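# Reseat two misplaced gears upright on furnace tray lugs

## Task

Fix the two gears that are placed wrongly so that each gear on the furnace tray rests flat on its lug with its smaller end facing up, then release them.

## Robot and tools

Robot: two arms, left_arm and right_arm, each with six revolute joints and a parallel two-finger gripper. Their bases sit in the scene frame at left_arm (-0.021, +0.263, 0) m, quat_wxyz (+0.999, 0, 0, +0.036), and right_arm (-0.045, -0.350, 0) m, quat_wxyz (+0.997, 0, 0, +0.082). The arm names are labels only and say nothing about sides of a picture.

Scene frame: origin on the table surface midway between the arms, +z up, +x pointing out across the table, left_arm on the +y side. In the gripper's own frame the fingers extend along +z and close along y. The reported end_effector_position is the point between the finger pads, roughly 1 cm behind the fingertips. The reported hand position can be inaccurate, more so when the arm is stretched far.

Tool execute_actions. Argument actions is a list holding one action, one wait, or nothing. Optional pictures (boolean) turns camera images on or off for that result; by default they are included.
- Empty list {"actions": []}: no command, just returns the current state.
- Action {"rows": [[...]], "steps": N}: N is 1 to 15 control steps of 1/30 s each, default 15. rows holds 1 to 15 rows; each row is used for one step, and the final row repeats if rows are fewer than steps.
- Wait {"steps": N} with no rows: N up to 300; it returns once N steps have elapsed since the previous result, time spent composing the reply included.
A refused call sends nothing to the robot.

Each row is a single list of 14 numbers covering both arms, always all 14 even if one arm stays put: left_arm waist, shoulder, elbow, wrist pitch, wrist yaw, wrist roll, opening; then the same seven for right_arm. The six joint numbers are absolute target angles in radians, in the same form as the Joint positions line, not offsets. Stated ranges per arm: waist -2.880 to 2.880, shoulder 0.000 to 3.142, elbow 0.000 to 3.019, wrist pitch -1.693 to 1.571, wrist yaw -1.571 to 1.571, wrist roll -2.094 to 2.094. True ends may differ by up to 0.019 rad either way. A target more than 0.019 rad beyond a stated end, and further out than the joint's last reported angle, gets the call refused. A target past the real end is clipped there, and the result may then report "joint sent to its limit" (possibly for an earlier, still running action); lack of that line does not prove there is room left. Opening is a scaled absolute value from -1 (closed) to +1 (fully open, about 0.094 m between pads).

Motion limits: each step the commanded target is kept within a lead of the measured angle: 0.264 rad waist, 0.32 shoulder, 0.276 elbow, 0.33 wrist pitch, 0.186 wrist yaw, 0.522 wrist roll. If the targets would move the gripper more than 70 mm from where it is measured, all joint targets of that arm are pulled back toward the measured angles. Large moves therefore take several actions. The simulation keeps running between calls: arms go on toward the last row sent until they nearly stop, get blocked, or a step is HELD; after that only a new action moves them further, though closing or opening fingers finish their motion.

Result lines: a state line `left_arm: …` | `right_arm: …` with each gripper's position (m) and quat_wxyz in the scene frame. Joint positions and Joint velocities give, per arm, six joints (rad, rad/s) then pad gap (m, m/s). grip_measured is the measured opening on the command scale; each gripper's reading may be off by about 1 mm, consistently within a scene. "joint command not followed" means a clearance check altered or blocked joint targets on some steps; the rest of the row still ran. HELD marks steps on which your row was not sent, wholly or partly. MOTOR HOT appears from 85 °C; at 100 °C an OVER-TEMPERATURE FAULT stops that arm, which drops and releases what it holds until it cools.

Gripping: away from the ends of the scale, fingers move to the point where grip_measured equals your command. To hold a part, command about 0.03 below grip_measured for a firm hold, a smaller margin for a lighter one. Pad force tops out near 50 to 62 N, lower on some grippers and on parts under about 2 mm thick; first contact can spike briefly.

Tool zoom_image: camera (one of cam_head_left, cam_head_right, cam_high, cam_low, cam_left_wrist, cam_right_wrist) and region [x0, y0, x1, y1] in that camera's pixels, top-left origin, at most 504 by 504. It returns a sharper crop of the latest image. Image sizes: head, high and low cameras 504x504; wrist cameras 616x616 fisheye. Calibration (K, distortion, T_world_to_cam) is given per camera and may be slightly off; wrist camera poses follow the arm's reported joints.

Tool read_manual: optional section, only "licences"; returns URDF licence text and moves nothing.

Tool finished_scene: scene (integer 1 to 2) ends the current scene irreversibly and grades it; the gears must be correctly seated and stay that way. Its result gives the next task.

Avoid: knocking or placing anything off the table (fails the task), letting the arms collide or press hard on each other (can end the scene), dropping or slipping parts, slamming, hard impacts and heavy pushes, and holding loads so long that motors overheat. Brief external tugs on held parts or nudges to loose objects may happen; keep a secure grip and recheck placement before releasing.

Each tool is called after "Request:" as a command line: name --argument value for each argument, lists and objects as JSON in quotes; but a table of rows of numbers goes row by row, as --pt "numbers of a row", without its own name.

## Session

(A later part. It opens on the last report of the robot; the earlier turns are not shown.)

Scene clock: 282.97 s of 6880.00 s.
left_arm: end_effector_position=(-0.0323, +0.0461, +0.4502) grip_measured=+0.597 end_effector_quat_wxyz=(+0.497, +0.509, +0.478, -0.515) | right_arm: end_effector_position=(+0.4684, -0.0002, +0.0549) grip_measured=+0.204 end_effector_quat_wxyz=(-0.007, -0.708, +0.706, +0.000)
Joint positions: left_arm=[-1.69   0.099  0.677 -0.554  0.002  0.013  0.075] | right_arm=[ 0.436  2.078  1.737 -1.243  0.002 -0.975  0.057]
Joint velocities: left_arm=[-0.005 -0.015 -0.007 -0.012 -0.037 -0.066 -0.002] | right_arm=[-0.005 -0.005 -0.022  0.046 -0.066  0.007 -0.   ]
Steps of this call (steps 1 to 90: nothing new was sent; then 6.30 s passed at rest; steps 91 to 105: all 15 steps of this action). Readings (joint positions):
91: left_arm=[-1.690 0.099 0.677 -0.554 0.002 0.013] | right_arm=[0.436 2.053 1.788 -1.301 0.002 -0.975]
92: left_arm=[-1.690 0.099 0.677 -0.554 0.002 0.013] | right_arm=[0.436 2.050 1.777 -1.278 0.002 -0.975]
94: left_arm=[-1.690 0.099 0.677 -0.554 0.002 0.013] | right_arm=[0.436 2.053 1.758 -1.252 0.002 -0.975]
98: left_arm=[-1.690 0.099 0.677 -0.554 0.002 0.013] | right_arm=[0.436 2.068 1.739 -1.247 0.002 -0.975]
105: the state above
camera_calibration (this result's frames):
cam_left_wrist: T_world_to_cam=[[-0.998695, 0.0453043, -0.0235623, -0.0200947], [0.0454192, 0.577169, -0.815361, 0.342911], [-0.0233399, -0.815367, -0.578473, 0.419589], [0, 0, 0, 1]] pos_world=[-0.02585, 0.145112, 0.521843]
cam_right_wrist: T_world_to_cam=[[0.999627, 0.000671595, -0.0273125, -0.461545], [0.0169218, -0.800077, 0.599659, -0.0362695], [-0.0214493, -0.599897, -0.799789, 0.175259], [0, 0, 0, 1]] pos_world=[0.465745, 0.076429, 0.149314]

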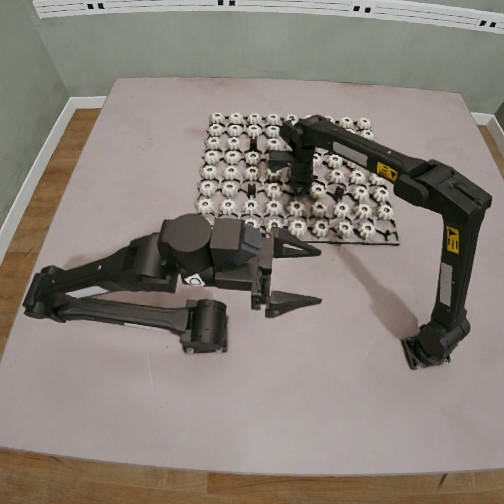

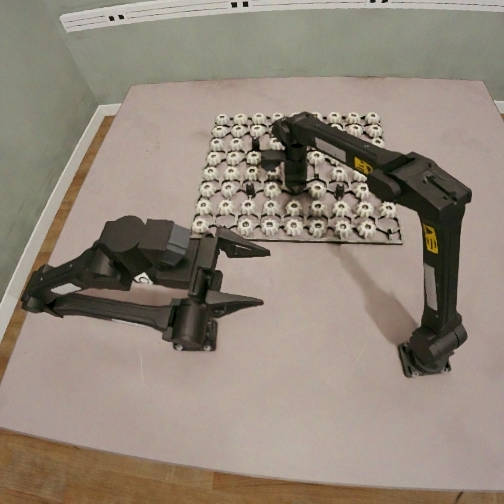

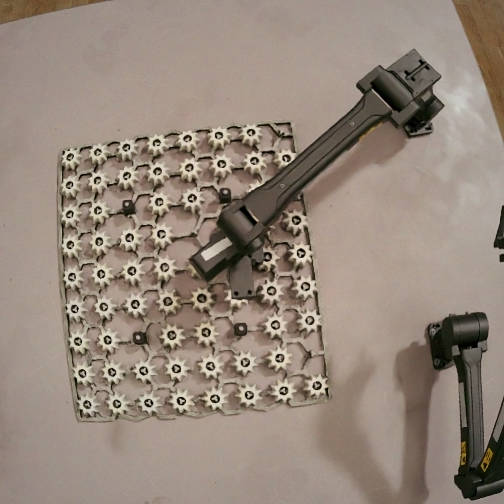

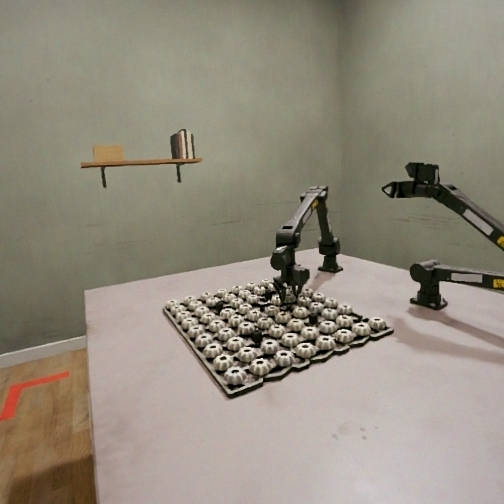

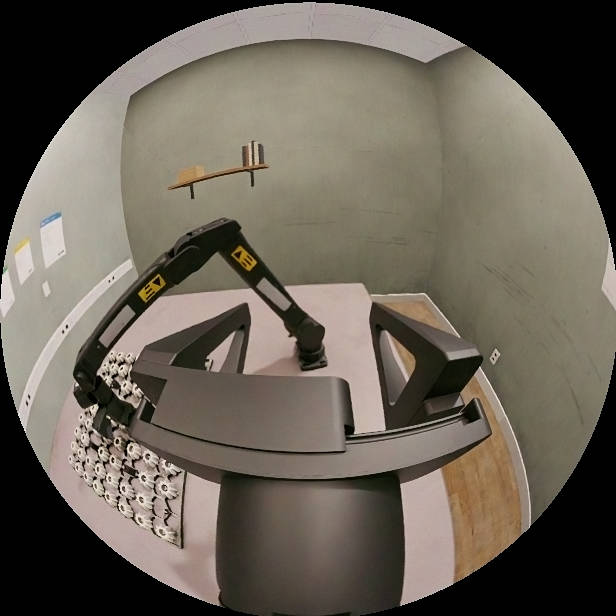

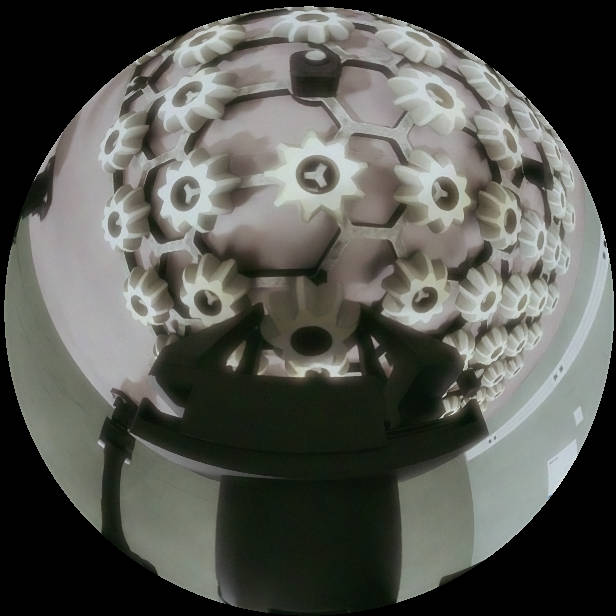

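Need ~+4 mm radial first (q4), then descend.

Request:
execute_actions --actions '[{"rows":[[-1.682,0.1,0.70,-0.56,0,0.0,0.6,0.447,2.05,1.755,-1.212,0,-0.963,0.0]],"steps":10}]' --pictures false

Request:
execute_actions --actions '[{"rows":[[-1.682,0.1,0.70,-0.56,0,0.0,0.6,0.447,2.08,1.725,-1.175,0,-0.963,0.0]],"steps":15}]'

Scene clock: 291.43 s of 6880.00 s.
left_arm: end_effector_position=(-0.0323, +0.0461, +0.4502) grip_measured=+0.597 end_effector_quat_wxyz=(+0.497, +0.509, +0.478, -0.515) | right_arm: end_effector_position=(+0.4706, +0.0044, +0.0549) grip_measured=+0.205 end_effector_quat_wxyz=(+0.002, -0.710, +0.704, -0.001)
Joint positions: left_arm=[-1.69   0.099  0.677 -0.554  0.002  0.013  0.075] | right_arm=[ 0.44   2.078  1.737 -1.226  0.002 -0.975  0.057]
Joint velocities: left_arm=[ 0.005 -0.005 -0.007 -0.002  0.037  0.066 -0.   ] | right_arm=[ 0.015 -0.015 -0.007  0.002  0.051 -0.022 -0.   ]
Steps of this call (steps 1 to 15: the robot went on to your last target; steps 16 to 90: nothing new was sent; then 5.13 s passed at rest; steps 91 to 100: all 10 steps of this action). Readings (joint positions):
91: left_arm=[-1.690 0.099 0.677 -0.554 0.002 0.013] | right_arm=[0.436 2.078 1.737 -1.240 0.002 -0.975]
92: left_arm=[-1.690 0.099 0.677 -0.554 0.002 0.013] | right_arm=[0.436 2.078 1.737 -1.236 0.002 -0.975]
94: left_arm=[-1.690 0.099 0.677 -0.554 0.002 0.013] | right_arm=[0.437 2.078 1.737 -1.228 0.002 -0.975]
98: left_arm=[-1.690 0.099 0.677 -0.554 0.002 0.013] | right_arm=[0.439 2.078 1.737 -1.226 0.002 -0.975]
100: the state above

Scene clock: 291.93 s of 6880.00 s.
left_arm: end_effector_position=(-0.0323, +0.0461, +0.4502) grip_measured=+0.597 end_effector_quat_wxyz=(+0.497, +0.509, +0.478, -0.515) | right_arm: end_effector_position=(+0.4708, +0.0049, +0.0349) grip_measured=+0.205 end_effector_quat_wxyz=(+0.002, -0.710, +0.704, -0.001)
Joint positions: left_arm=[-1.69   0.099  0.677 -0.554  0.002  0.013  0.075] | right_arm=[ 0.44   2.098  1.715 -1.183  0.002 -0.975  0.057]
Joint velocities: left_arm=[-0.015  0.015  0.017 -0.002 -0.022  0.022  0.   ] | right_arm=[-0.005  0.005 -0.007  0.012  0.007  0.007  0.   ]
Steps of this call (steps 1 to 15: all 15 steps of this action). Readings (joint positions):
1: left_arm=[-1.690 0.099 0.677 -0.554 0.002 0.013] | right_arm=[0.440 2.078 1.733 -1.219 0.002 -0.975]
2: left_arm=[-1.690 0.099 0.677 -0.554 0.002 0.013] | right_arm=[0.440 2.078 1.729 -1.208 0.002 -0.975]
4: left_arm=[-1.690 0.099 0.677 -0.554 0.002 0.013] | right_arm=[0.440 2.082 1.721 -1.193 0.002 -0.975]
8: left_arm=[-1.690 0.099 0.677 -0.554 0.002 0.013] | right_arm=[0.440 2.094 1.715 -1.185 0.002 -0.975]
15: the state above
camera_calibration (this result's frames):
cam_left_wrist: T_world_to_cam=[[-0.998695, 0.0453043, -0.0235623, -0.0200947], [0.0454192, 0.577169, -0.815361, 0.342911], [-0.0233399, -0.815367, -0.578473, 0.419589], [0, 0, 0, 1]] pos_world=[-0.02585, 0.145112, 0.521843]
cam_right_wrist: T_world_to_cam=[[0.999915, 0.00545553, -0.0118723, -0.46521], [0.0114209, -0.806312, 0.59138, -0.0173115], [-0.00634651, -0.591465, -0.806305, 0.155471], [0, 0, 0, 1]] pos_world=[0.466355, 0.0805351, 0.130071]

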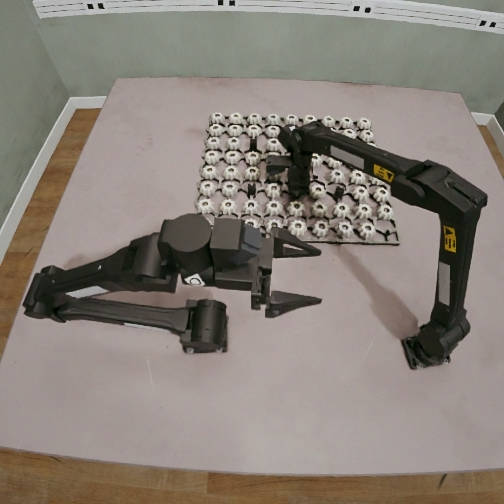

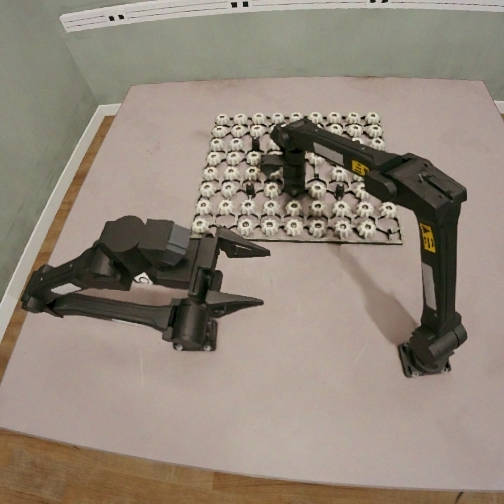

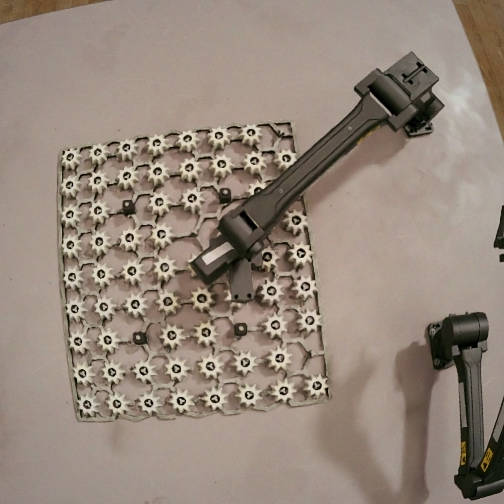

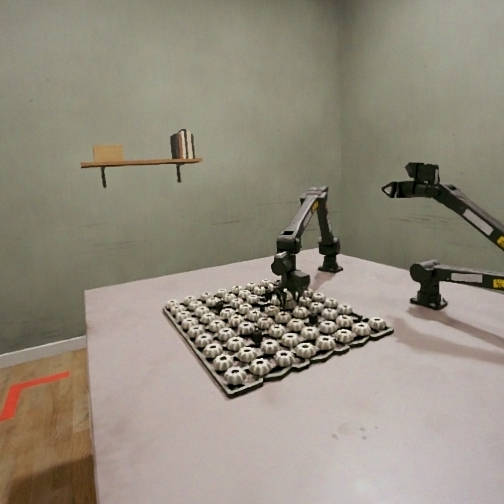

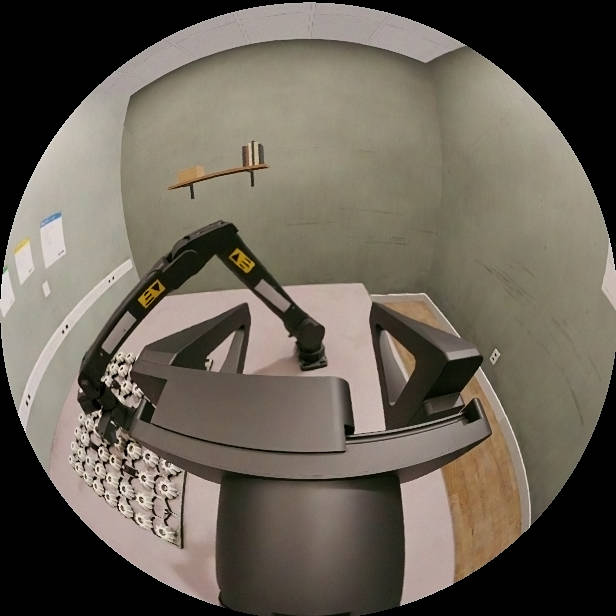

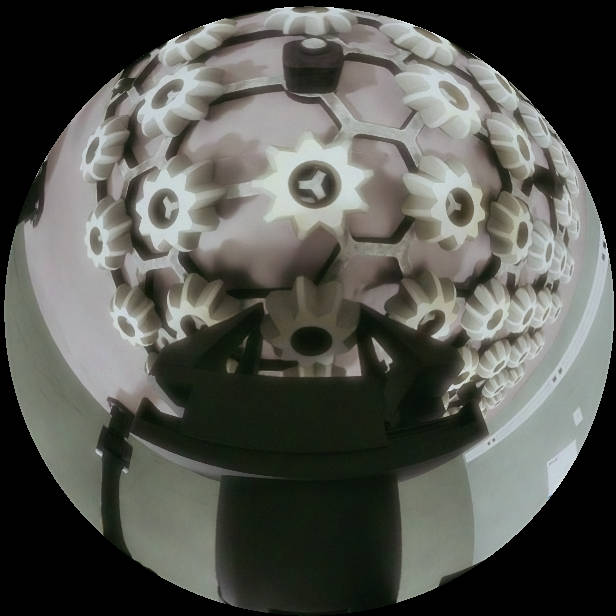

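Request:
execute_actions --actions '[{"rows":[[-1.682,0.1,0.70,-0.56,0,0.0,0.6,0.447,2.095,1.725,-1.17,0,-0.963,0.0]],"steps":10}]' --pictures false

Request:
execute_actions --actions '[{"rows":[[-1.682,0.1,0.70,-0.56,0,0.0,0.6,0.447,2.095,1.725,-1.17,0,-0.963,0.38]],"steps":10}]' --pictures false

Request:
execute_actions --actions '[{"rows":[[-1.682,0.1,0.70,-0.56,0,0.0,0.6,0.447,1.93,1.725,-1.17,0,-0.963,0.38]],"steps":15}]'

Request:
zoom_image --camera "cam_head_left" --region '[180,100,410,260]'

Scene clock: 303.83 s of 6880.00 s.
left_arm: end_effector_position=(-0.0323, +0.0461, +0.4502) grip_measured=+0.597 end_effector_quat_wxyz=(+0.497, +0.509, +0.478, -0.515) | right_arm: end_effector_position=(+0.4711, +0.0051, +0.0305) grip_measured=+0.205 end_effector_quat_wxyz=(+0.001, -0.710, +0.704, -0.001)
Joint positions: left_arm=[-1.69   0.099  0.677 -0.554  0.002  0.013  0.075] | right_arm=[ 0.44   2.105  1.715 -1.179  0.002 -0.975  0.057]
Joint velocities: left_arm=[ 0.005  0.005 -0.012 -0.002  0.051 -0.081 -0.   ] | right_arm=[-0.005 -0.005 -0.002  0.012 -0.022 -0.037  0.   ]
Steps of this call (steps 1 to 15: the robot went on to your last target; steps 16 to 90: nothing new was sent; then 8.57 s passed at rest; steps 91 to 100: all 10 steps of this action). Readings (joint positions):
91: left_arm=[-1.690 0.099 0.677 -0.554 0.002 0.013] | right_arm=[0.440 2.098 1.715 -1.183 0.002 -0.975]
92: left_arm=[-1.690 0.099 0.677 -0.554 0.002 0.013] | right_arm=[0.440 2.099 1.715 -1.183 0.002 -0.975]
94: left_arm=[-1.690 0.099 0.677 -0.554 0.002 0.013] | right_arm=[0.440 2.101 1.715 -1.181 0.002 -0.975]
98: left_arm=[-1.690 0.099 0.677 -0.554 0.002 0.013] | right_arm=[0.440 2.105 1.715 -1.179 0.002 -0.975]
100: the state above

Scene clock: 304.17 s of 6880.00 s.
left_arm: end_effector_position=(-0.0323, +0.0461, +0.4502) grip_measured=+0.597 end_effector_quat_wxyz=(+0.497, +0.509, +0.478, -0.515) | right_arm: end_effector_position=(+0.4712, +0.0051, +0.0305) grip_measured=+0.378 end_effector_quat_wxyz=(+0.001, -0.710, +0.704, -0.001)
Joint positions: left_arm=[-1.69   0.099  0.677 -0.554  0.002  0.013  0.075] | right_arm=[ 0.44   2.105  1.715 -1.178  0.002 -0.975  0.065]
Joint velocities: left_arm=[ 0.005  0.005  0.002 -0.012 -0.007  0.022 -0.   ] | right_arm=[-0.015  0.015 -0.012 -0.002 -0.051 -0.007  0.   ]
Steps of this call (steps 1 to 10: all 10 steps of this action). Readings (joint positions):
1: left_arm=[-1.690 0.099 0.677 -0.554 0.002 0.013] | right_arm=[0.440 2.105 1.715 -1.178 0.002 -0.975]
2: left_arm=[-1.690 0.099 0.677 -0.554 0.002 0.013] | right_arm=[0.440 2.105 1.715 -1.178 0.002 -0.975]
4: left_arm=[-1.690 0.099 0.677 -0.554 0.002 0.013] | right_arm=[0.440 2.105 1.715 -1.178 0.002 -0.975]
8: left_arm=[-1.690 0.099 0.677 -0.554 0.002 0.013] | right_arm=[0.440 2.105 1.715 -1.178 0.002 -0.975]
10: the state above

Scene clock: 304.67 s of 6880.00 s.
left_arm: end_effector_position=(-0.0323, +0.0461, +0.4502) grip_measured=+0.597 end_effector_quat_wxyz=(+0.497, +0.509, +0.478, -0.515) | right_arm: end_effector_position=(+0.4746, +0.0075, +0.1469) grip_measured=+0.378 end_effector_quat_wxyz=(+0.093, -0.707, +0.701, -0.018)
Joint positions: left_arm=[-1.69   0.099  0.677 -0.554  0.002  0.013  0.075] | right_arm=[ 0.44   1.907  1.703 -1.178  0.002 -0.975  0.065]
Joint velocities: left_arm=[-0.005 -0.005 -0.012  0.017  0.007  0.022 -0.001] | right_arm=[-0.015 -0.073 -0.002 -0.022 -0.037 -0.022 -0.   ]
Steps of this call (steps 1 to 15: all 15 steps of this action). Readings (joint positions):
1: left_arm=[-1.690 0.099 0.677 -0.554 0.002 0.013] | right_arm=[0.440 2.101 1.714 -1.178 0.002 -0.975]
2: left_arm=[-1.690 0.099 0.677 -0.554 0.002 0.013] | right_arm=[0.440 2.095 1.709 -1.178 0.002 -0.975]
4: left_arm=[-1.690 0.099 0.677 -0.554 0.002 0.013] | right_arm=[0.440 2.071 1.703 -1.178 0.002 -0.975]
8: left_arm=[-1.690 0.099 0.677 -0.554 0.002 0.013] | right_arm=[0.440 2.001 1.703 -1.178 0.002 -0.975]
15: the state above
camera_calibration (this result's frames):
cam_left_wrist: T_world_to_cam=[[-0.998695, 0.0453043, -0.0235623, -0.0200947], [0.0454192, 0.577169, -0.815361, 0.342911], [-0.0233399, -0.815367, -0.578473, 0.419589], [0, 0, 0, 1]] pos_world=[-0.02585, 0.145112, 0.521843]
cam_right_wrist: T_world_to_cam=[[0.990194, -0.00125003, 0.139694, -0.485221], [-0.0715172, -0.863525, 0.49921, -0.0282172], [0.120005, -0.504305, -0.855146, 0.19392], [0, 0, 0, 1]] pos_world=[0.455174, 0.0728221, 0.247699]

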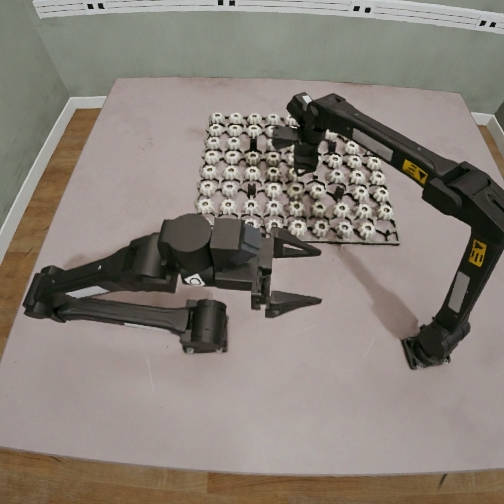

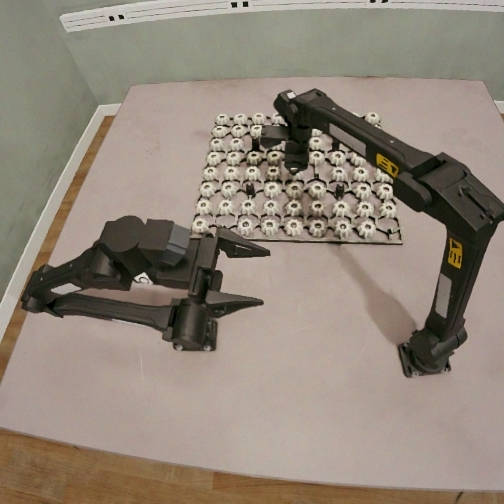

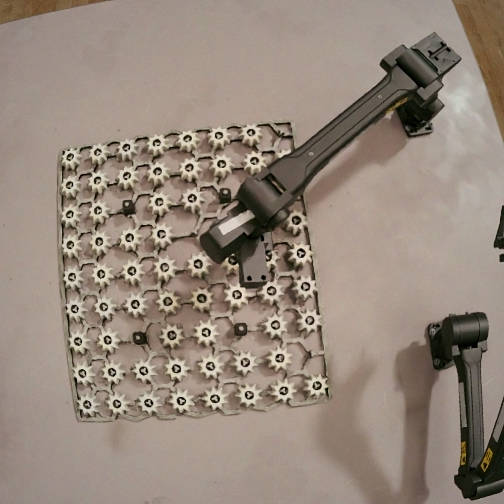

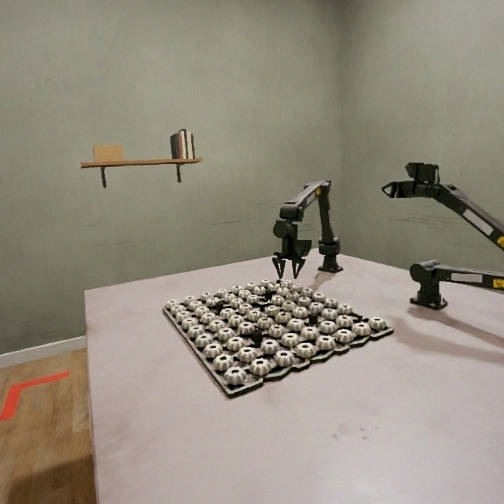

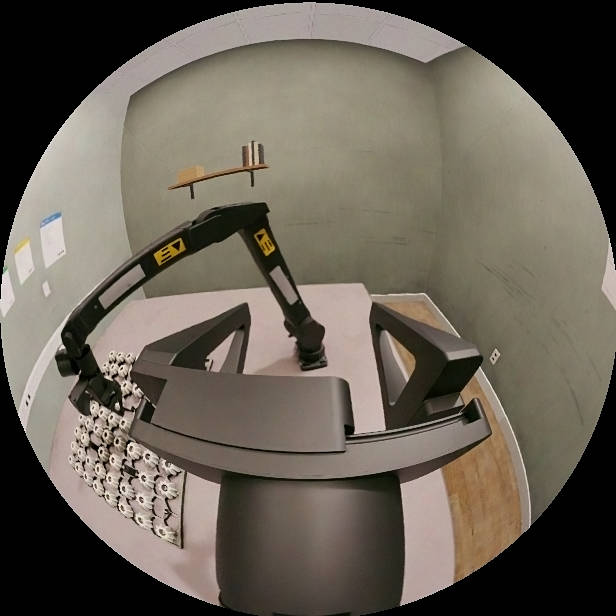

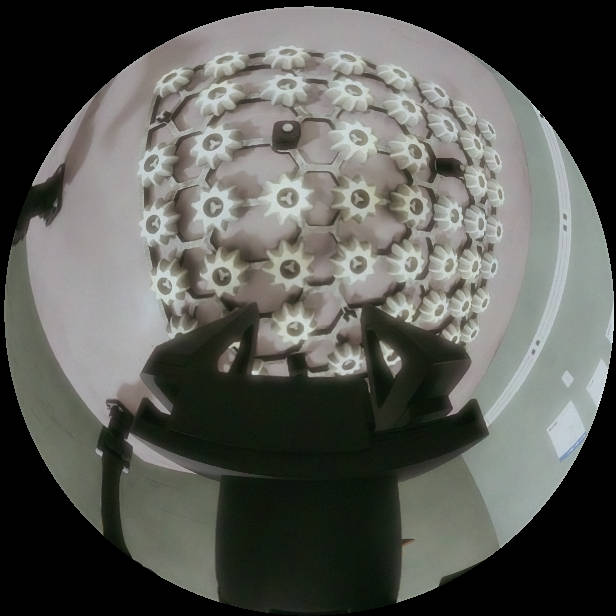

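Region (180, 100, 410, 260) of cam_head_left's 504x504 image, scaled by 2.191, with more detail than that image has; it fills the top 351 rows of this view, and the rest is white.

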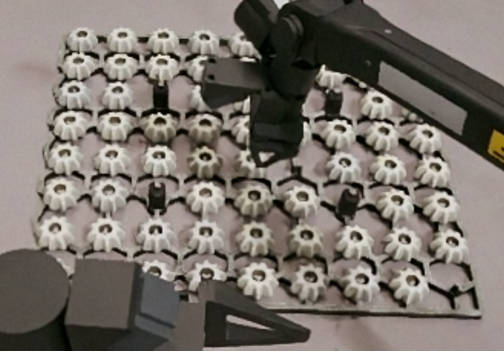

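Request:
finished_scene --scene 2

The scene is finished: the task was done.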